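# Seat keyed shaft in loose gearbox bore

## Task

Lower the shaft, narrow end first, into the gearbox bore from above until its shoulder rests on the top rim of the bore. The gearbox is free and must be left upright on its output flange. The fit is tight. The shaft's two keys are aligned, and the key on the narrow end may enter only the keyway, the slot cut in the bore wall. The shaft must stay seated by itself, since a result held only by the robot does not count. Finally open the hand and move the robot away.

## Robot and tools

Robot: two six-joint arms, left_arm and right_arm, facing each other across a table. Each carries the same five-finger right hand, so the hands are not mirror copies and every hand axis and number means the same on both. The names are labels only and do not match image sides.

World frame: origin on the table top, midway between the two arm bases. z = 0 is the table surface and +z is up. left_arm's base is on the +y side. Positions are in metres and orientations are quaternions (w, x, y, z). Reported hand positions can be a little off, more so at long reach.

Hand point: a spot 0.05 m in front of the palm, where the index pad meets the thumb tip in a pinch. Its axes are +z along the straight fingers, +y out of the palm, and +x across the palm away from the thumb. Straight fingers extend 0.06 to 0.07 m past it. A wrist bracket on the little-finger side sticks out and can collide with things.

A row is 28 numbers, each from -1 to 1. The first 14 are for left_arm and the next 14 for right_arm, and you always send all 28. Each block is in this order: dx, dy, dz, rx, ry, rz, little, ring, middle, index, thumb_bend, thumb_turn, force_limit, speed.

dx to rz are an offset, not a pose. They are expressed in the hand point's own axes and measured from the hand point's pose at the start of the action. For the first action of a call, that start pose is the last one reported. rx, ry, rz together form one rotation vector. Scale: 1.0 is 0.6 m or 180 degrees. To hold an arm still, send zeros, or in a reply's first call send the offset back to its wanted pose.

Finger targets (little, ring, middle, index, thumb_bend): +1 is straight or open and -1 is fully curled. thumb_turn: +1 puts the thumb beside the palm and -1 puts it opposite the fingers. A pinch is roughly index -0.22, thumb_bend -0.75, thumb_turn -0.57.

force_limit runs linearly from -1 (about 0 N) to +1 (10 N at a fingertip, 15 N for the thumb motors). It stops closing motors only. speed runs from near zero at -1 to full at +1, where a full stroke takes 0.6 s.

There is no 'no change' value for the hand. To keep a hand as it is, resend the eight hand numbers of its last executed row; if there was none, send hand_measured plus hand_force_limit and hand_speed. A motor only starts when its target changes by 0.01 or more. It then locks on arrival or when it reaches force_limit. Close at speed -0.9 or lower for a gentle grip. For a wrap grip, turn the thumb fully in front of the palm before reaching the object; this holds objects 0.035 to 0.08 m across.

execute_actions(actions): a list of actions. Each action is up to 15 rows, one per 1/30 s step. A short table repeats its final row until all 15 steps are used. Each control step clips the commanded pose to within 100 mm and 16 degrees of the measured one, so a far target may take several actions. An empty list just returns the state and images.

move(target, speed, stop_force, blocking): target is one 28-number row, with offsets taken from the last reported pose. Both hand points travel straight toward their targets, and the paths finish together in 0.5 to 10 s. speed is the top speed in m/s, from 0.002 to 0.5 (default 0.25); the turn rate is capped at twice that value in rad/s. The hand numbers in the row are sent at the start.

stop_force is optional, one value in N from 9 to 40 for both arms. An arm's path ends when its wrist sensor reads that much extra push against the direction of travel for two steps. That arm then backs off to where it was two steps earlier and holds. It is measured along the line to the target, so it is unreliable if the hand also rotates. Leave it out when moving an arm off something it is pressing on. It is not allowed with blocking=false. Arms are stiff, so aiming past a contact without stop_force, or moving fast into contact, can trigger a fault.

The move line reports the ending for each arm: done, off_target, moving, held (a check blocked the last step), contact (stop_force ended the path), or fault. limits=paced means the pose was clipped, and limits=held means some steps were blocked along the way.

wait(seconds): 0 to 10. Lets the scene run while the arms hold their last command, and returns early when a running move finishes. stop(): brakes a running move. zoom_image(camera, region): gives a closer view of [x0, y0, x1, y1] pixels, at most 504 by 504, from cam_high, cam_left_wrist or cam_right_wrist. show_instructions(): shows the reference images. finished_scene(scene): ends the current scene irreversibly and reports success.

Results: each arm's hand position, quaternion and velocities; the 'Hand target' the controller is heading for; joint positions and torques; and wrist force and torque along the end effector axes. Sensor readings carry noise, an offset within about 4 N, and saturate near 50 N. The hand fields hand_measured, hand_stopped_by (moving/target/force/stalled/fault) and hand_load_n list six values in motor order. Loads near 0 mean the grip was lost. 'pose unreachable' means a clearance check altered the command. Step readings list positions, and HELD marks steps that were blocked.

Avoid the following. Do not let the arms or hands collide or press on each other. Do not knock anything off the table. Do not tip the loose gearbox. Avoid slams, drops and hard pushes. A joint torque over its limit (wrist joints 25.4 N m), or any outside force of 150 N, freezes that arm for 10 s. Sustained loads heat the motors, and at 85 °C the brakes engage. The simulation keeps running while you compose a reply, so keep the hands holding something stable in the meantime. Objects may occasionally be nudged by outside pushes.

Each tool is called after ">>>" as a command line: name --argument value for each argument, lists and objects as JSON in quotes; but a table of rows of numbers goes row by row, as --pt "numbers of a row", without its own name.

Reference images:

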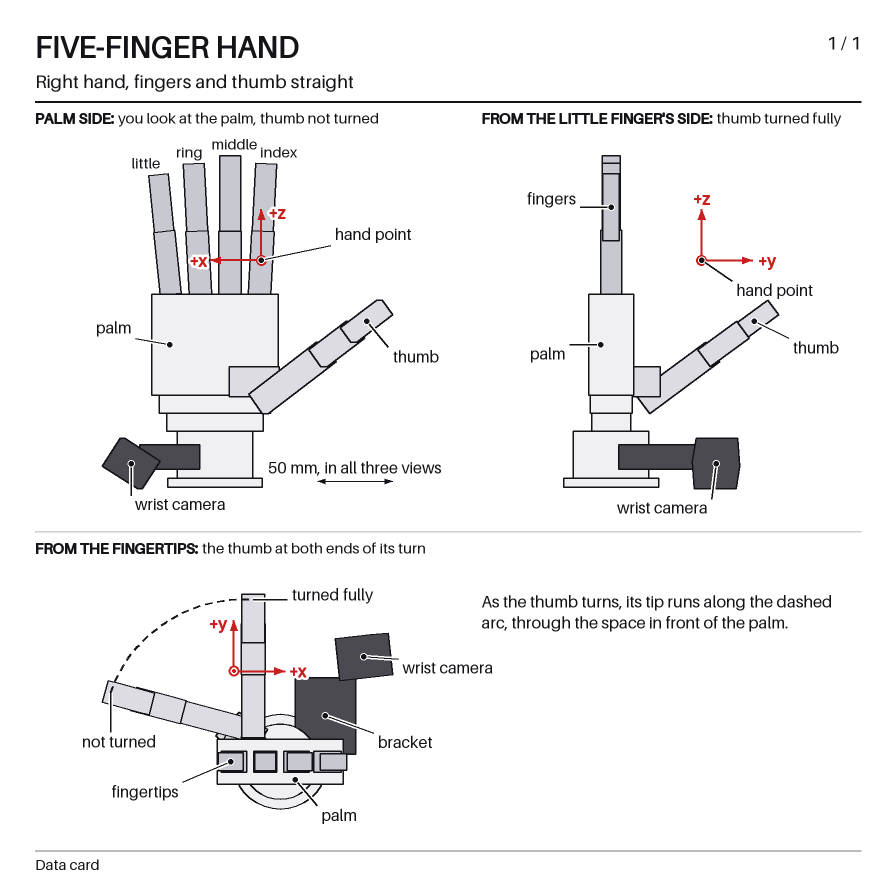

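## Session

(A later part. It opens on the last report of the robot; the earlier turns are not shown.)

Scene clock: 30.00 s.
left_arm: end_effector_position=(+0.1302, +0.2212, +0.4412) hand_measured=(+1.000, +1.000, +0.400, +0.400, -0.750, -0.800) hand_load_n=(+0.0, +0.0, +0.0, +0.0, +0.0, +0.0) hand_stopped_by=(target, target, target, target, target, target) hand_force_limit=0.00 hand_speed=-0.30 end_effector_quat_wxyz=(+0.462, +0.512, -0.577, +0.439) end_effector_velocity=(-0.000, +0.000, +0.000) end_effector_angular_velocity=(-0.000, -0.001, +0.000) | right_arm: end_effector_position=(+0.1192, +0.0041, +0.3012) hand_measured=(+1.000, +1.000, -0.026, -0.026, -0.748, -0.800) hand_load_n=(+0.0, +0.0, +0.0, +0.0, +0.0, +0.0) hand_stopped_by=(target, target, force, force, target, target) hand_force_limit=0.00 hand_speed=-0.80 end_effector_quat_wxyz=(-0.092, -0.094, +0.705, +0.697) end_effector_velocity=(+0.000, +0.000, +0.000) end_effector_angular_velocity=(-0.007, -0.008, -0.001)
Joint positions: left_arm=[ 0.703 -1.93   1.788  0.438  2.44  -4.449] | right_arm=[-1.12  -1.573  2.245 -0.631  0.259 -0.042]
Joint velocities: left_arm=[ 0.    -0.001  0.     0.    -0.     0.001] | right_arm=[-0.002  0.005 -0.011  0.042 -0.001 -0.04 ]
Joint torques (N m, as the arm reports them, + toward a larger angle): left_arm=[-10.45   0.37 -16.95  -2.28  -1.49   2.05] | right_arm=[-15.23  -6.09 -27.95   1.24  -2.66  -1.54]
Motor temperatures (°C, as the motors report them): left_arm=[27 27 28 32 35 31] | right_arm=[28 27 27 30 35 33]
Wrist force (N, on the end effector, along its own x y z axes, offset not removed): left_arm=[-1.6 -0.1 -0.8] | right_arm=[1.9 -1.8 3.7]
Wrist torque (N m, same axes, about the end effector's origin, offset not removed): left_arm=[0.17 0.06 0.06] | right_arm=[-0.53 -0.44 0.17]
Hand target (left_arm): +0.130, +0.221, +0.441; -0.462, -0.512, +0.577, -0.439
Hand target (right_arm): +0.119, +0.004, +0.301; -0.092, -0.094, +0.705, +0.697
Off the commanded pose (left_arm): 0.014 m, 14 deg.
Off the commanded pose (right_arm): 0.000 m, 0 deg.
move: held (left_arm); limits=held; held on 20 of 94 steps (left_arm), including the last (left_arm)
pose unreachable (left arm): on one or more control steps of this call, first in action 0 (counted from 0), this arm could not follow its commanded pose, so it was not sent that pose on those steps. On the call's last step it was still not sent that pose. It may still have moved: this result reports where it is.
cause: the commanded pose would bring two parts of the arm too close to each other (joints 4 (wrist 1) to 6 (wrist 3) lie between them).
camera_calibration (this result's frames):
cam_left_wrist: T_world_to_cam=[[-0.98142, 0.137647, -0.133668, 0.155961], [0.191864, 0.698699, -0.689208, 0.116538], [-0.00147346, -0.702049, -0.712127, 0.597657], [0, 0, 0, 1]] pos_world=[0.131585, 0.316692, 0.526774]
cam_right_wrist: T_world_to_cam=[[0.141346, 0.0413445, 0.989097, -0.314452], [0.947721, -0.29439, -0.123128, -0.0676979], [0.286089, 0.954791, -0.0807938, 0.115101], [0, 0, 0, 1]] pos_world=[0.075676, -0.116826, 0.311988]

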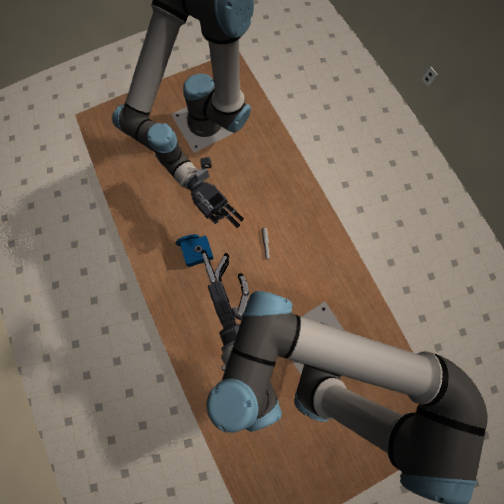

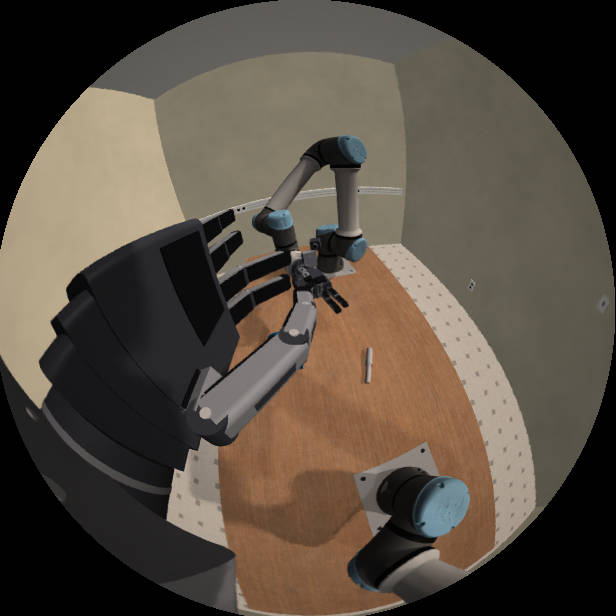

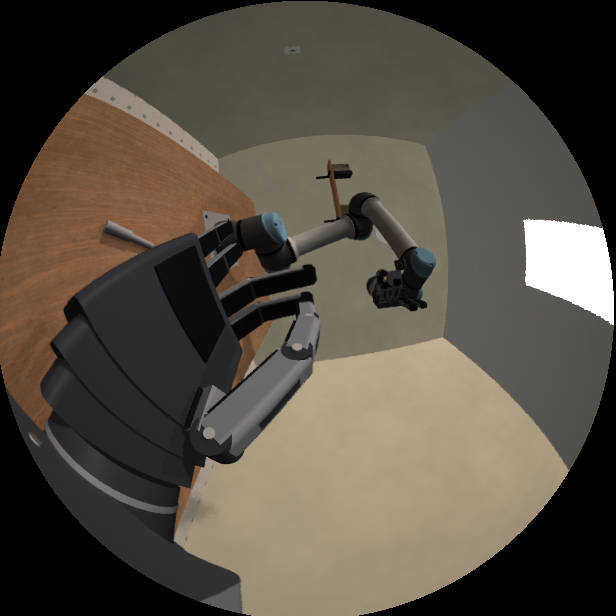

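>>> move --target '[0.05,-0.1,-0.25,0,-0.42,0,1,1,0.4,0.4,-0.75,-0.8,0,-0.3,0.27,0,0.07,0.5,0,0,1,1,0.4,0.4,-0.75,-0.8,0,-0.3]' --speed 0.25

>>> move --target '[0,0,0,0,0,0,1,1,0.4,0.4,-0.75,-0.8,0,-0.3,0,0,0.15,0,0,-0.306,1,1,0.4,0.4,-0.75,-0.8,0,-0.3]' --speed 0.4

>>> move --target '[0,0,0,0,0,0,1,1,0.4,0.4,-0.75,-0.8,0,-0.3,-0.07,0,0.15,0.306,0,0,1,1,0.4,0.4,-0.75,-0.8,0,-0.3]' --speed 0.3

Scene clock: 35.20 s.
left_arm: end_effector_position=(+0.1657, +0.2898, +0.4738) hand_measured=(+1.000, +1.000, +0.400, +0.400, -0.750, -0.800) hand_load_n=(+0.0, +0.0, +0.0, +0.0, +0.0, +0.0) hand_stopped_by=(target, target, target, target, target, target) hand_force_limit=0.00 hand_speed=-0.30 end_effector_quat_wxyz=(+0.350, +0.601, -0.608, +0.383) end_effector_velocity=(-0.000, -0.000, +0.000) end_effector_angular_velocity=(-0.001, -0.001, -0.001) | right_arm: end_effector_position=(-0.0483, +0.0023, +0.3002) hand_measured=(+1.000, +1.000, +0.400, +0.400, -0.748, -0.800) hand_load_n=(+0.0, +0.0, +0.0, +0.0, +0.0, +0.0) hand_stopped_by=(target, target, target, target, target, target) hand_force_limit=0.00 hand_speed=-0.30 end_effector_quat_wxyz=(+0.002, -0.131, +0.991, -0.005) end_effector_velocity=(-0.001, -0.000, +0.000) end_effector_angular_velocity=(-0.007, -0.000, -0.001)
Joint positions: left_arm=[ 0.884 -1.798  1.494  1.032  2.375 -4.09 ] | right_arm=[-0.319 -1.238  1.273  1.543  1.579 -0.509]
Joint velocities: left_arm=[ 0.     0.    -0.    -0.001  0.001  0.   ] | right_arm=[ 0.003  0.005 -0.006  0.008  0.002  0.004]
Joint torques (N m, as the arm reports them, + toward a larger angle): left_arm=[ -2.69 -15.01 -10.4   -1.18   1.46  -1.47] | right_arm=[ 13.11 -21.75 -29.65   4.27   2.38   1.79]
Motor temperatures (°C, as the motors report them): left_arm=[27 27 28 32 35 31] | right_arm=[28 27 27 30 35 33]
Wrist force (N, on the end effector, along its own x y z axes, offset not removed): left_arm=[-3.3 0.7 2.3] | right_arm=[0.1 -1.2 0.3]
Wrist torque (N m, same axes, about the end effector's origin, offset not removed): left_arm=[0.06 0.34 -0.17] | right_arm=[-0.38 0.24 0.13]
Hand target (left_arm): +0.166, +0.290, +0.474; +0.350, +0.601, -0.608, +0.383
Hand target (right_arm): -0.048, +0.002, +0.300; +0.002, -0.131, +0.991, -0.005
Off the commanded pose (left_arm): 0.081 m, 59 deg; orientation clipped at the last step of the last action.
Off the commanded pose (right_arm): 0.000 m, 0 deg.
move: held (left_arm); limits=paced,held; held on 13 of 109 steps (left_arm), including the last (left_arm)
pose unreachable (left arm): on one or more control steps of this call, first in action 0 (counted from 0), this arm could not follow its commanded pose, so it was not sent that pose on those steps. On the call's last step it was still not sent that pose. It may still have moved: this result reports where it is.
cause: the commanded pose would bring two parts of the arm too close to each other (joints 4 (wrist 1) to 6 (wrist 3) lie between them).
camera_calibration (this result's frames):
cam_left_wrist: T_world_to_cam=[[-0.99012, 0.0596118, -0.126921, 0.206518], [0.111367, 0.884294, -0.453455, -0.0678975], [0.085204, -0.463109, -0.882196, 0.666001], [0, 0, 0, 1]] pos_world=[0.155293, 0.356162, 0.582966]
cam_right_wrist: T_world_to_cam=[[-0.111868, 0.99372, -0.00251631, -0.00647921], [0.840056, 0.0959214, 0.533952, -0.112932], [0.53084, 0.0576183, -0.845511, 0.408078], [0, 0, 0, 1]] pos_world=[-0.12248, -0.00624169, 0.405319]

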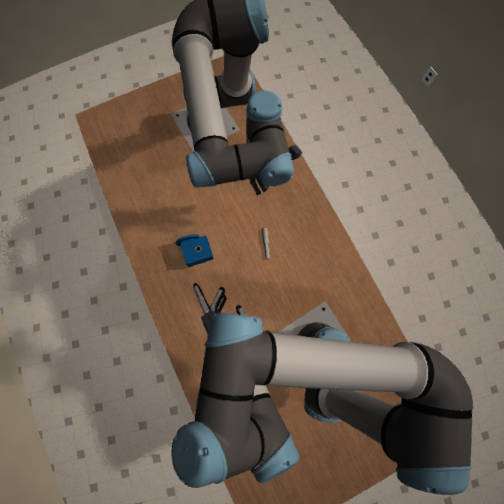

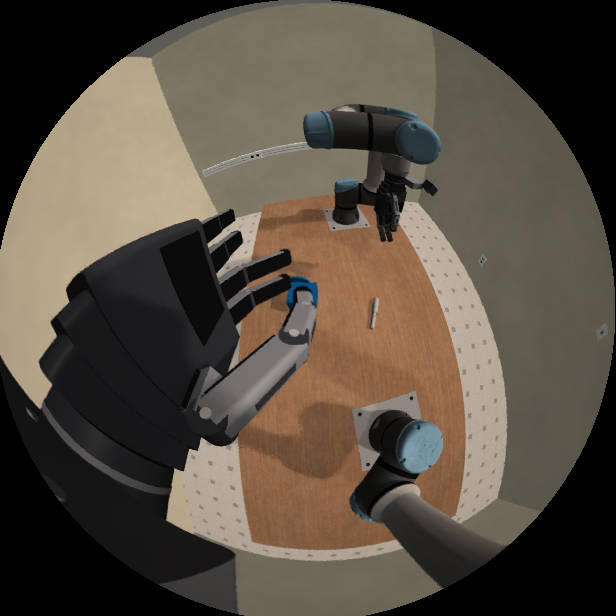

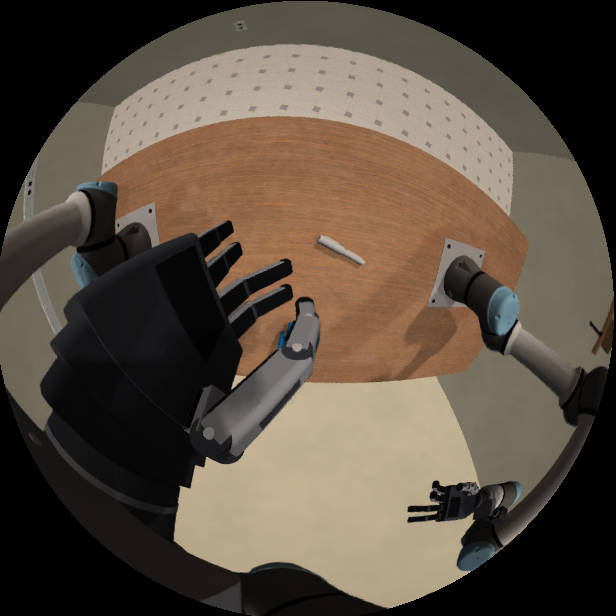

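Scene clock: 36.93 s.
left_arm: end_effector_position=(+0.1657, +0.2898, +0.4737) hand_measured=(+1.000, +1.000, +0.400, +0.400, -0.750, -0.800) hand_load_n=(+0.0, +0.0, +0.0, +0.0, +0.0, +0.0) hand_stopped_by=(target, target, target, target, target, target) hand_force_limit=0.00 hand_speed=-0.30 end_effector_quat_wxyz=(+0.350, +0.601, -0.608, +0.383) end_effector_velocity=(+0.000, -0.000, -0.000) end_effector_angular_velocity=(+0.001, +0.001, -0.001) | right_arm: end_effector_position=(-0.0477, +0.0016, +0.2103) hand_measured=(+1.000, +1.000, +0.400, +0.400, -0.748, -0.800) hand_load_n=(+0.0, +0.0, +0.0, +0.0, +0.0, +0.0) hand_stopped_by=(target, target, target, target, target, target) hand_force_limit=0.00 hand_speed=-0.30 end_effector_quat_wxyz=(-0.000, -0.574, +0.819, -0.005) end_effector_velocity=(-0.000, -0.000, -0.000) end_effector_angular_velocity=(-0.001, +0.002, +0.007)
Joint positions: left_arm=[ 0.884 -1.798  1.494  1.032  2.375 -4.09 ] | right_arm=[-0.44  -1.166  1.404  1.339  1.58  -1.591]
Joint velocities: left_arm=[-0.001  0.002 -0.     0.     0.     0.001] | right_arm=[-0.001  0.001 -0.001  0.002 -0.001 -0.008]
Joint torques (N m, as the arm reports them, + toward a larger angle): left_arm=[ -1.09 -14.38 -14.33  -0.92   1.76  -1.05] | right_arm=[-15.24 -23.44 -29.57   1.35  -2.51  -1.19]
Motor temperatures (°C, as the motors report them): left_arm=[27 27 28 32 35 31] | right_arm=[28 27 27 30 35 33]
Wrist force (N, on the end effector, along its own x y z axes, offset not removed): left_arm=[-2.4 2.5 0.9] | right_arm=[-0.6 -2.2 1.0]
Wrist torque (N m, same axes, about the end effector's origin, offset not removed): left_arm=[0.32 0.23 0.05] | right_arm=[-0.38 0.21 0.28]
Hand target (left_arm): +0.166, +0.290, +0.474; +0.350, +0.601, -0.608, +0.383
Hand target (right_arm): -0.048, +0.002, +0.210; -0.000, -0.574, +0.819, -0.005
Off the commanded pose (left_arm): 0.000 m, 0 deg.
Off the commanded pose (right_arm): 0.000 m, 0 deg.
move: done
camera_calibration (this result's frames):
cam_left_wrist: T_world_to_cam=[[-0.990121, 0.0596105, -0.126915, 0.206515], [0.111363, 0.884295, -0.453454, -0.0678986], [0.0851993, -0.463108, -0.882198, 0.666], [0, 0, 0, 1]] pos_world=[0.155294, 0.356161, 0.582964]
cam_right_wrist: T_world_to_cam=[[-0.87857, 0.477608, -0.00223335, -0.0417693], [0.405372, 0.748147, 0.525309, -0.0853324], [0.252562, 0.460615, -0.850909, 0.318973], [0, 0, 0, 1]] pos_world=[-0.0826666, -0.0631334, 0.31615]

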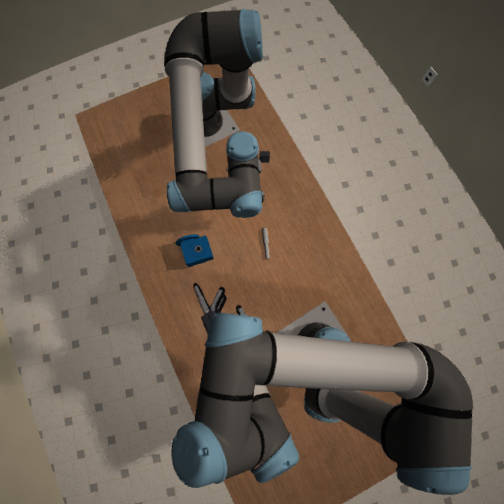

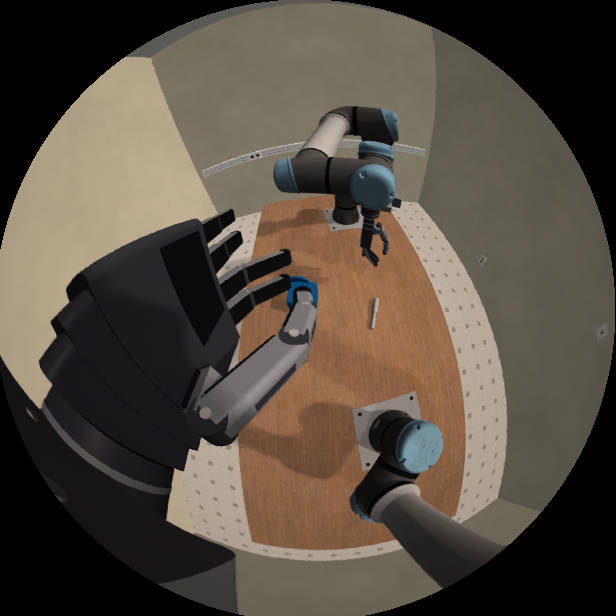

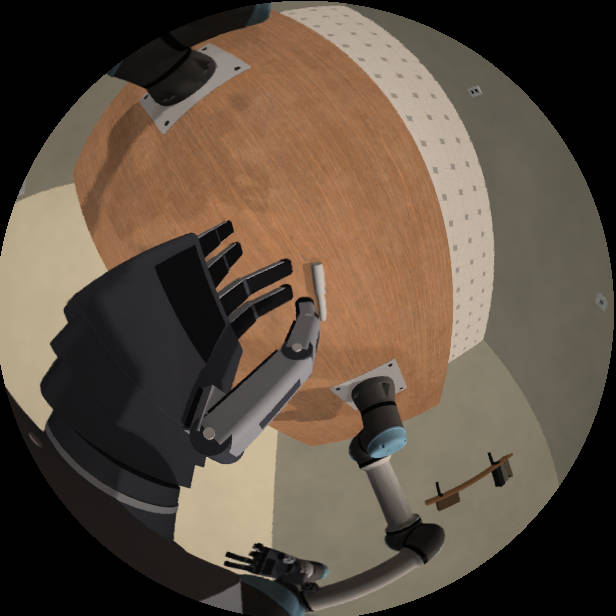

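Scene clock: 39.03 s.
left_arm: end_effector_position=(+0.1657, +0.2898, +0.4737) hand_measured=(+1.000, +1.000, +0.400, +0.400, -0.750, -0.800) hand_load_n=(+0.0, +0.0, +0.0, +0.0, +0.0, +0.0) hand_stopped_by=(target, target, target, target, target, target) hand_force_limit=0.00 hand_speed=-0.30 end_effector_quat_wxyz=(+0.350, +0.601, -0.608, +0.383) end_effector_velocity=(+0.000, -0.000, -0.000) end_effector_angular_velocity=(-0.001, +0.001, -0.000) | right_arm: end_effector_position=(-0.0328, +0.0404, +0.1200) hand_measured=(+1.000, +1.000, +0.400, +0.400, -0.748, -0.800) hand_load_n=(+0.0, +0.0, +0.0, +0.0, +0.0, +0.0) hand_stopped_by=(target, target, target, target, target, target) hand_force_limit=0.00 hand_speed=-0.30 end_effector_quat_wxyz=(+0.266, -0.509, +0.724, -0.383) end_effector_velocity=(+0.000, -0.000, -0.001) end_effector_angular_velocity=(-0.003, -0.007, -0.004)
Joint positions: left_arm=[ 0.884 -1.798  1.494  1.032  2.375 -4.09 ] | right_arm=[-0.018 -0.696  1.155  1.634  2.431 -0.929]
Joint velocities: left_arm=[ 0.001  0.001 -0.    -0.002  0.002 -0.001] | right_arm=[ 0.001  0.006 -0.002  0.009  0.003  0.013]
Joint torques (N m, as the arm reports them, + toward a larger angle): left_arm=[ -1.19 -14.68 -14.26  -0.91   1.67  -1.03] | right_arm=[ 12.37 -37.82 -28.66   4.13   3.28   1.83]
Motor temperatures (°C, as the motors report them): left_arm=[27 27 28 32 35 31] | right_arm=[28 27 27 30 35 33]
Wrist force (N, on the end effector, along its own x y z axes, offset not removed): left_arm=[-4.3 1.1 1.1] | right_arm=[-0.6 0.7 1.8]
Wrist torque (N m, same axes, about the end effector's origin, offset not removed): left_arm=[0.16 0.58 -0.13] | right_arm=[-0.11 0.23 0.27]
Hand target (left_arm): +0.166, +0.290, +0.474; +0.350, +0.601, -0.608, +0.383
Hand target (right_arm): -0.033, +0.040, +0.120; +0.266, -0.509, +0.724, -0.383
Off the commanded pose (left_arm): 0.000 m, 0 deg.
Off the commanded pose (right_arm): 0.000 m, 0 deg.
move: done
camera_calibration (this result's frames):
cam_left_wrist: T_world_to_cam=[[-0.990121, 0.0596105, -0.126914, 0.206515], [0.111363, 0.884295, -0.453454, -0.0678986], [0.0851991, -0.463107, -0.882198, 0.666], [0, 0, 0, 1]] pos_world=[0.155294, 0.356161, 0.582964]
cam_right_wrist: T_world_to_cam=[[-0.481978, 0.328378, -0.812321, 0.0688631], [-0.055377, 0.913843, 0.402274, -0.0799661], [0.874432, 0.238871, -0.422267, 0.198447], [0, 0, 0, 1]] pos_world=[-0.144767, 0.00305997, 0.171905]

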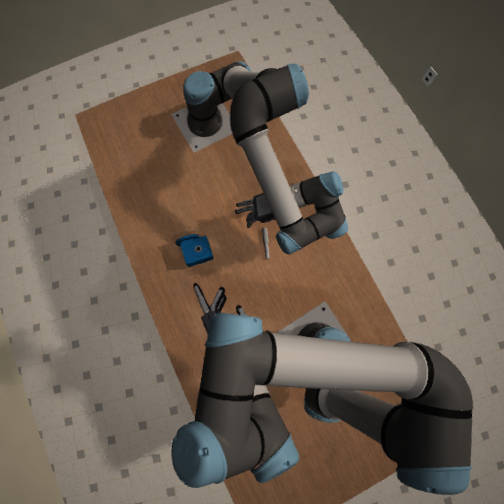

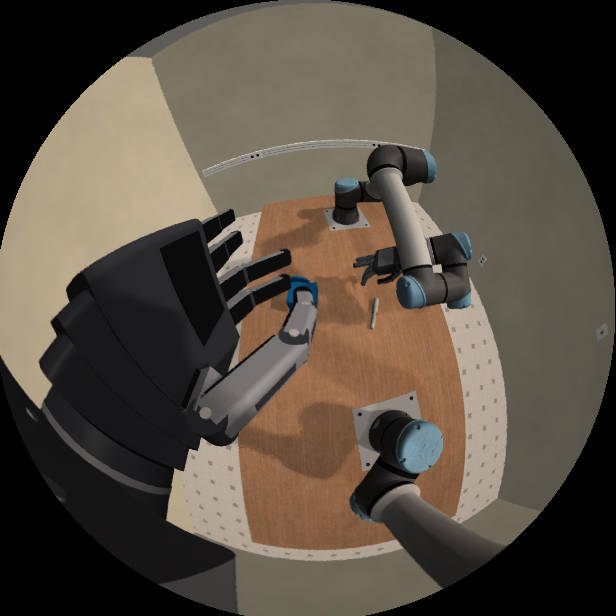

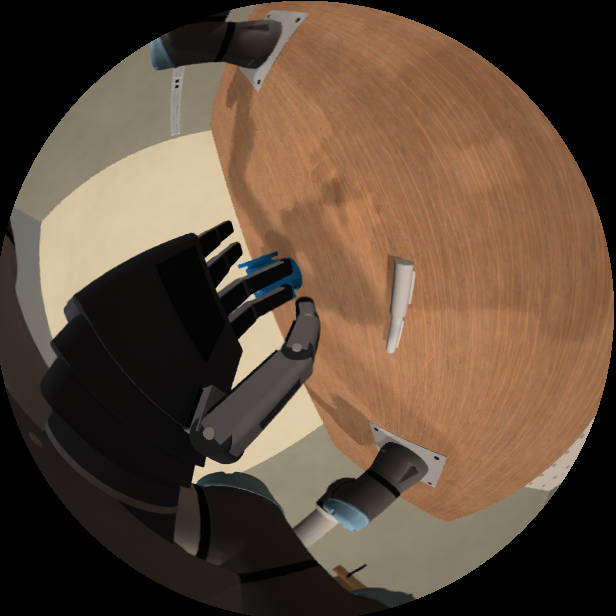

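>>> zoom_image --camera "cam_right_wrist" --region '[350, 250, 460, 360]'

Region (350, 250, 460, 360) of cam_right_wrist's 616x616 image, scaled by 4.582, with more detail than that image has.

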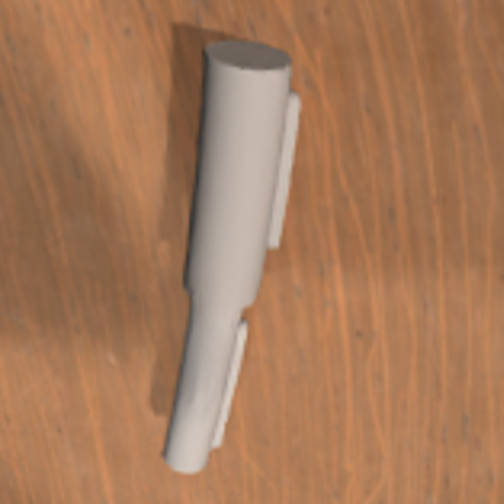

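>>> move --target '[0,0,0,0,0,0,1,1,0.4,0.4,-0.75,-0.8,0,-0.3,-0.0255,0.136,0.032,0.045,0,0,-1,-1,0.4,0.4,-0.7,-0.8,0,-0.3]' --speed 0.1

>>> zoom_image --camera "cam_right_wrist" --region '[220, 200, 420, 400]'

Scene clock: 41.47 s.
left_arm: end_effector_position=(+0.1657, +0.2898, +0.4737) hand_measured=(+1.000, +1.000, +0.400, +0.400, -0.750, -0.800) hand_load_n=(+0.0, +0.0, +0.0, +0.0, +0.0, +0.0) hand_stopped_by=(target, target, target, target, target, target) hand_force_limit=0.00 hand_speed=-0.30 end_effector_quat_wxyz=(+0.350, +0.601, -0.608, +0.383) end_effector_velocity=(+0.000, -0.000, +0.000) end_effector_angular_velocity=(-0.001, +0.000, +0.000) | right_arm: end_effector_position=(-0.0348, +0.0423, +0.1134) hand_measured=(-1.000, -1.000, +0.400, +0.400, -0.700, -0.800) hand_load_n=(+0.0, +0.0, +0.0, +0.0, +0.0, +0.0) hand_stopped_by=(target, target, target, target, target, target) hand_force_limit=0.00 hand_speed=-0.30 end_effector_quat_wxyz=(+0.269, -0.507, +0.721, -0.388) end_effector_velocity=(+0.001, +0.000, +0.000) end_effector_angular_velocity=(+0.002, -0.001, +0.000)
Joint positions: left_arm=[ 0.884 -1.798  1.494  1.032  2.375 -4.09 ] | right_arm=[-0.012 -0.678  1.148  1.64   2.438 -0.911]
Joint velocities: left_arm=[ 0.     0.     0.    -0.002  0.001 -0.001] | right_arm=[-0.     0.     0.    -0.001  0.002  0.   ]
Joint torques (N m, as the arm reports them, + toward a larger angle): left_arm=[ -0.75 -14.99 -14.9   -0.91   1.69  -1.12] | right_arm=[-15.03 -54.86  -6.49   1.51  -1.53  -1.4 ]
Motor temperatures (°C, as the motors report them): left_arm=[27 27 28 32 35 31] | right_arm=[28 27 27 30 35 33]
Wrist force (N, on the end effector, along its own x y z axes, offset not removed): left_arm=[-2.2 0.8 -1.4] | right_arm=[0.1 -1.5 -1.7]
Wrist torque (N m, same axes, about the end effector's origin, offset not removed): left_arm=[0.18 0.37 -0.12] | right_arm=[-0.16 0.33 0.17]
Hand target (left_arm): +0.166, +0.290, +0.474; +0.350, +0.601, -0.608, +0.383
Hand target (right_arm): -0.035, +0.042, +0.113; +0.269, -0.507, +0.721, -0.388
Off the commanded pose (left_arm): 0.000 m, 0 deg.
Off the commanded pose (right_arm): 0.078 m, 7 deg.
move: held (right_arm); limits=held; held on 54 of 60 steps (right_arm), including the last (right_arm)
pose unreachable (right arm): on one or more control steps of this call, first in action 0 (counted from 0), this arm could not follow its commanded pose, so it was not sent that pose on those steps. On the call's last step it was still not sent that pose. It may still have moved: this result reports where it is.
cause: the commanded pose would bring two parts of the arm too close to each other (joints 4 (wrist 1) to 6 (wrist 3) lie between them).
camera_calibration (this result's frames):
cam_left_wrist: T_world_to_cam=[[-0.990121, 0.0596103, -0.126914, 0.206515], [0.111363, 0.884295, -0.453454, -0.0678987], [0.0851991, -0.463107, -0.882198, 0.666], [0, 0, 0, 1]] pos_world=[0.155294, 0.356162, 0.582964]
cam_right_wrist: T_world_to_cam=[[-0.472623, 0.325018, -0.81914, 0.0631928], [-0.0601347, 0.915445, 0.397926, -0.0789662], [0.879211, 0.237327, -0.413115, 0.196138], [0, 0, 0, 1]] pos_world=[-0.147329, 0.00520144, 0.164214]

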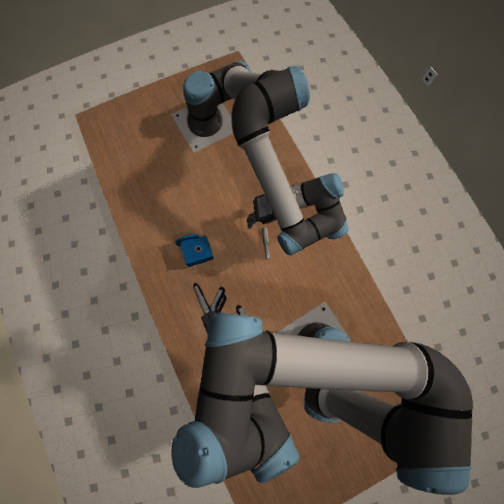

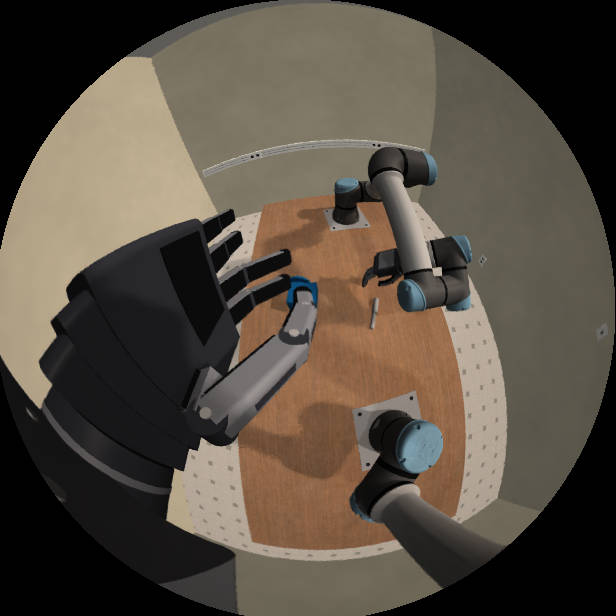

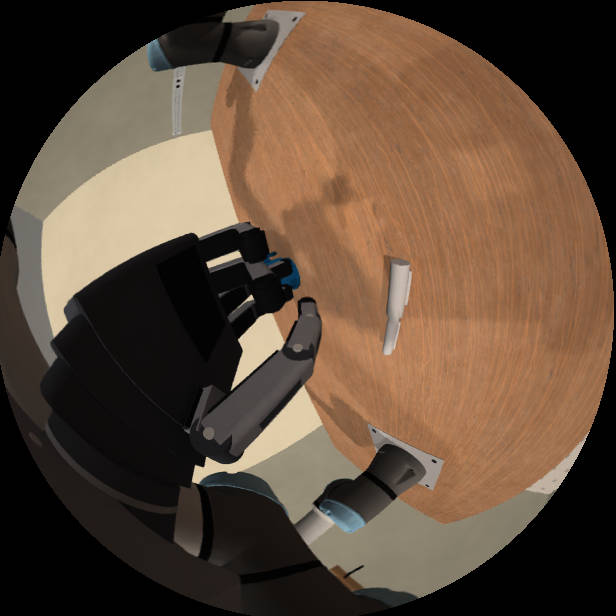

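Region (220, 200, 420, 400) of cam_right_wrist's 616x616 image, scaled by 2.520, with more detail than that image has.

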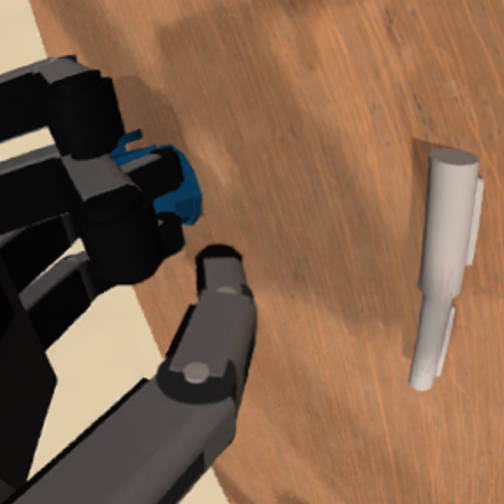

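>>> move --target '[0,0,0,0,0,0,1,1,0.4,0.4,-0.75,-0.8,0,-0.3,-0.137,0.058,-0.045,-0.31,0,0,-1,-1,-1,1,-0.7,-0.3,0,0]' --speed 0.25

>>> move --target '[0,0,0,0,0,0,1,1,0.4,0.4,-0.75,-0.8,0,-0.3,0,0,0.055,0,0,0,-1,-1,-1,1,-0.7,-0.3,0,0]' --speed 0.03 --stop_force 9

Scene clock: 46.83 s.
left_arm: end_effector_position=(+0.1657, +0.2898, +0.4737) hand_measured=(+1.000, +1.000, +0.400, +0.400, -0.750, -0.800) hand_load_n=(+0.0, +0.0, +0.0, +0.0, +0.0, +0.0) hand_stopped_by=(target, target, target, target, target, target) hand_force_limit=0.00 hand_speed=-0.30 end_effector_quat_wxyz=(+0.350, +0.601, -0.608, +0.383) end_effector_velocity=(+0.001, -0.000, -0.001) end_effector_angular_velocity=(+0.001, +0.003, +0.001) | right_arm: end_effector_position=(-0.0462, +0.1337, +0.0991) hand_measured=(-1.000, -1.000, -1.000, +1.000, -0.700, -0.300) hand_load_n=(+0.0, +0.0, +0.0, +0.0, +0.0, +0.0) hand_stopped_by=(target, target, target, target, target, target) hand_force_limit=0.00 hand_speed=0.00 end_effector_quat_wxyz=(-0.000, -0.574, +0.819, -0.005) end_effector_velocity=(-0.000, +0.001, -0.000) end_effector_angular_velocity=(+0.006, +0.008, +0.001)
Joint positions: left_arm=[ 0.884 -1.798  1.494  1.032  2.375 -4.09 ] | right_arm=[-0.36  -0.763  1.038  1.302  1.579 -1.512]
Joint velocities: left_arm=[-0.     0.002  0.001 -0.001 -0.001 -0.001] | right_arm=[-0.004 -0.001  0.004 -0.006 -0.01  -0.005]
Joint torques (N m, as the arm reports them, + toward a larger angle): left_arm=[ -1.41 -14.57 -13.8   -0.88   1.66  -1.16] | right_arm=[-15.28 -54.24  -9.11   1.24  -2.72  -1.56]
Motor temperatures (°C, as the motors report them): left_arm=[27 27 28 32 35 31] | right_arm=[28 27 27 30 35 33]
Wrist force (N, on the end effector, along its own x y z axes, offset not removed): left_arm=[0.2 0.5 -0.1] | right_arm=[0.9 -0.9 2.7]
Wrist torque (N m, same axes, about the end effector's origin, offset not removed): left_arm=[0.08 -0.13 0.07] | right_arm=[-0.32 -0.07 0.13]
Hand target (left_arm): +0.166, +0.290, +0.474; +0.350, +0.601, -0.608, +0.383
Hand target (right_arm): -0.046, +0.134, +0.099; -0.000, -0.574, +0.819, -0.005
Off the commanded pose (left_arm): 0.000 m, 0 deg.
Off the commanded pose (right_arm): 0.000 m, 0 deg.
move: done; limits=paced
camera_calibration (this result's frames):
cam_left_wrist: T_world_to_cam=[[-0.990121, 0.0596104, -0.126914, 0.206515], [0.111363, 0.884295, -0.453454, -0.0678986], [0.0851991, -0.463107, -0.882198, 0.666], [0, 0, 0, 1]] pos_world=[0.155294, 0.356162, 0.582964]
cam_right_wrist: T_world_to_cam=[[-0.878736, 0.477305, -0.00204983, -0.103758], [0.405159, 0.74817, 0.525441, -0.126387], [0.252329, 0.460893, -0.850828, 0.163118], [0, 0, 0, 1]] pos_world=[-0.0811279, 0.0689033, 0.204982]

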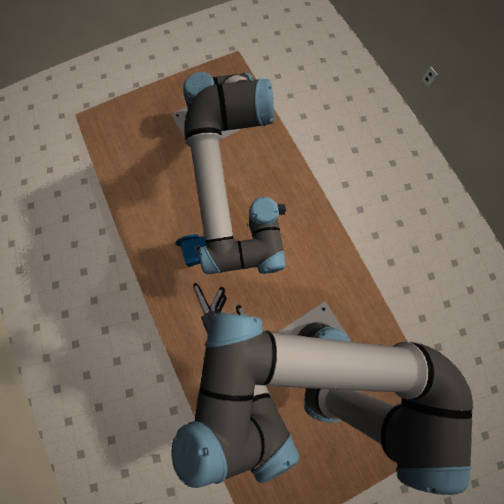

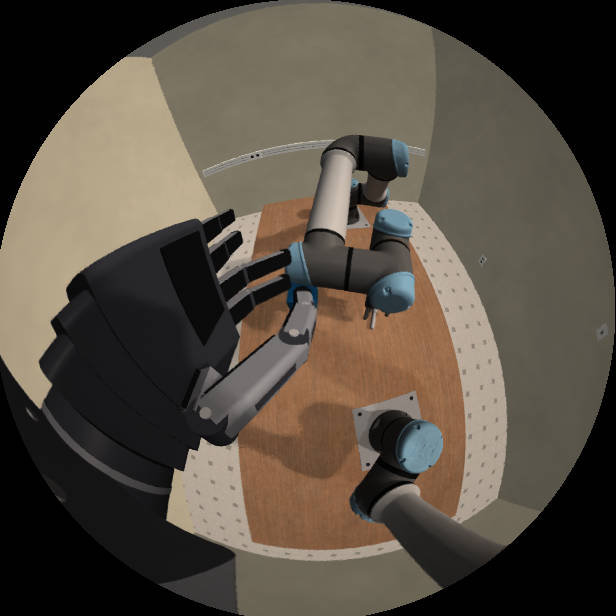

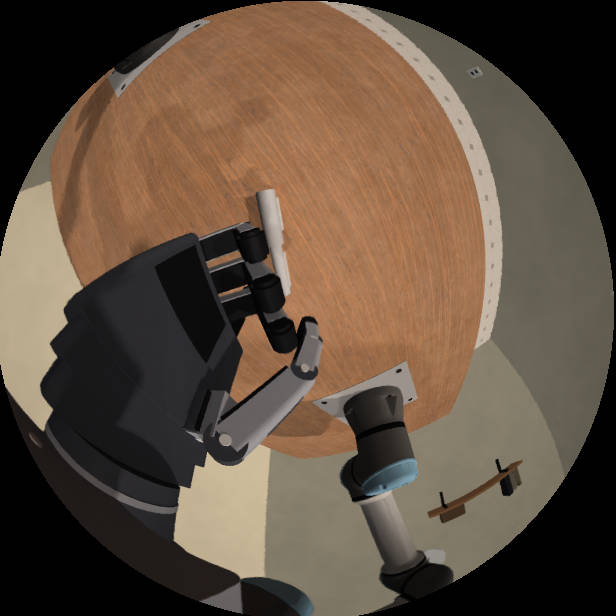

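Scene clock: 48.23 s.
left_arm: end_effector_position=(+0.1657, +0.2898, +0.4737) hand_measured=(+1.000, +1.000, +0.400, +0.400, -0.750, -0.800) hand_load_n=(+0.0, +0.0, +0.0, +0.0, +0.0, +0.0) hand_stopped_by=(target, target, target, target, target, target) hand_force_limit=0.00 hand_speed=-0.30 end_effector_quat_wxyz=(+0.350, +0.601, -0.608, +0.383) end_effector_velocity=(-0.000, +0.000, -0.000) end_effector_angular_velocity=(+0.002, -0.000, +0.000) | right_arm: end_effector_position=(-0.0460, +0.1334, +0.0662) hand_measured=(-1.000, -1.000, -1.000, +1.000, -0.700, -0.300) hand_load_n=(+0.0, +0.0, +0.0, +0.0, +0.0, +0.0) hand_stopped_by=(target, target, target, target, target, target) hand_force_limit=0.00 hand_speed=0.00 end_effector_quat_wxyz=(-0.000, -0.574, +0.819, -0.005) end_effector_velocity=(-0.000, +0.000, -0.001) end_effector_angular_velocity=(+0.001, +0.001, +0.000)
Joint positions: left_arm=[ 0.884 -1.798  1.494  1.032  2.375 -4.09 ] | right_arm=[-0.361 -0.736  1.078  1.236  1.579 -1.512]
Joint velocities: left_arm=[-0.001 -0.001  0.001  0.001 -0.002  0.001] | right_arm=[ 0.     0.001  0.002 -0.003 -0.001  0.   ]
Joint torques (N m, as the arm reports them, + toward a larger angle): left_arm=[ -0.76 -14.7  -14.74  -0.95   1.61  -1.05] | right_arm=[-15.06 -37.56  -8.71   1.14   2.26  -1.48]
Motor temperatures (°C, as the motors report them): left_arm=[27 27 28 32 35 31] | right_arm=[28 27 27 30 35 33]
Wrist force (N, on the end effector, along its own x y z axes, offset not removed): left_arm=[-3.4 0.0 2.6] | right_arm=[0.4 0.7 -0.3]
Wrist torque (N m, same axes, about the end effector's origin, offset not removed): left_arm=[-0.29 0.26 -0.23] | right_arm=[-0.20 0.15 0.20]
Hand target (left_arm): +0.166, +0.290, +0.474; +0.350, +0.601, -0.608, +0.383
Hand target (right_arm): -0.046, +0.133, +0.066; -0.000, -0.574, +0.819, -0.005
Off the commanded pose (left_arm): 0.000 m, 0 deg.
Off the commanded pose (right_arm): 0.000 m, 0 deg.
move: done
camera_calibration (this result's frames):
cam_left_wrist: T_world_to_cam=[[-0.990121, 0.0596105, -0.126914, 0.206515], [0.111363, 0.884295, -0.453454, -0.0678985], [0.085199, -0.463108, -0.882197, 0.666], [0, 0, 0, 1]] pos_world=[0.155293, 0.356162, 0.582964]
cam_right_wrist: T_world_to_cam=[[-0.878736, 0.477303, -0.00206465, -0.103501], [0.405152, 0.748176, 0.525438, -0.109002], [0.252338, 0.460885, -0.85083, 0.135206], [0, 0, 0, 1]] pos_world=[-0.0809054, 0.0686397, 0.172097]

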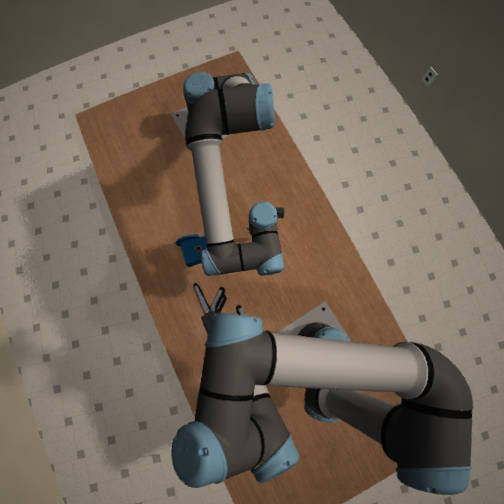

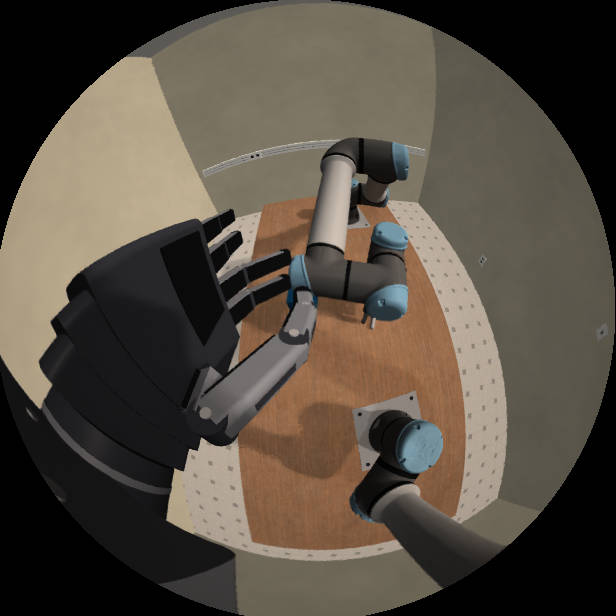

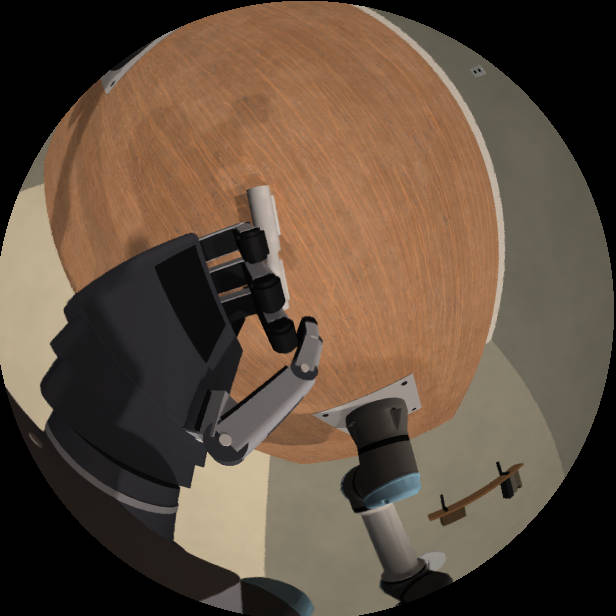

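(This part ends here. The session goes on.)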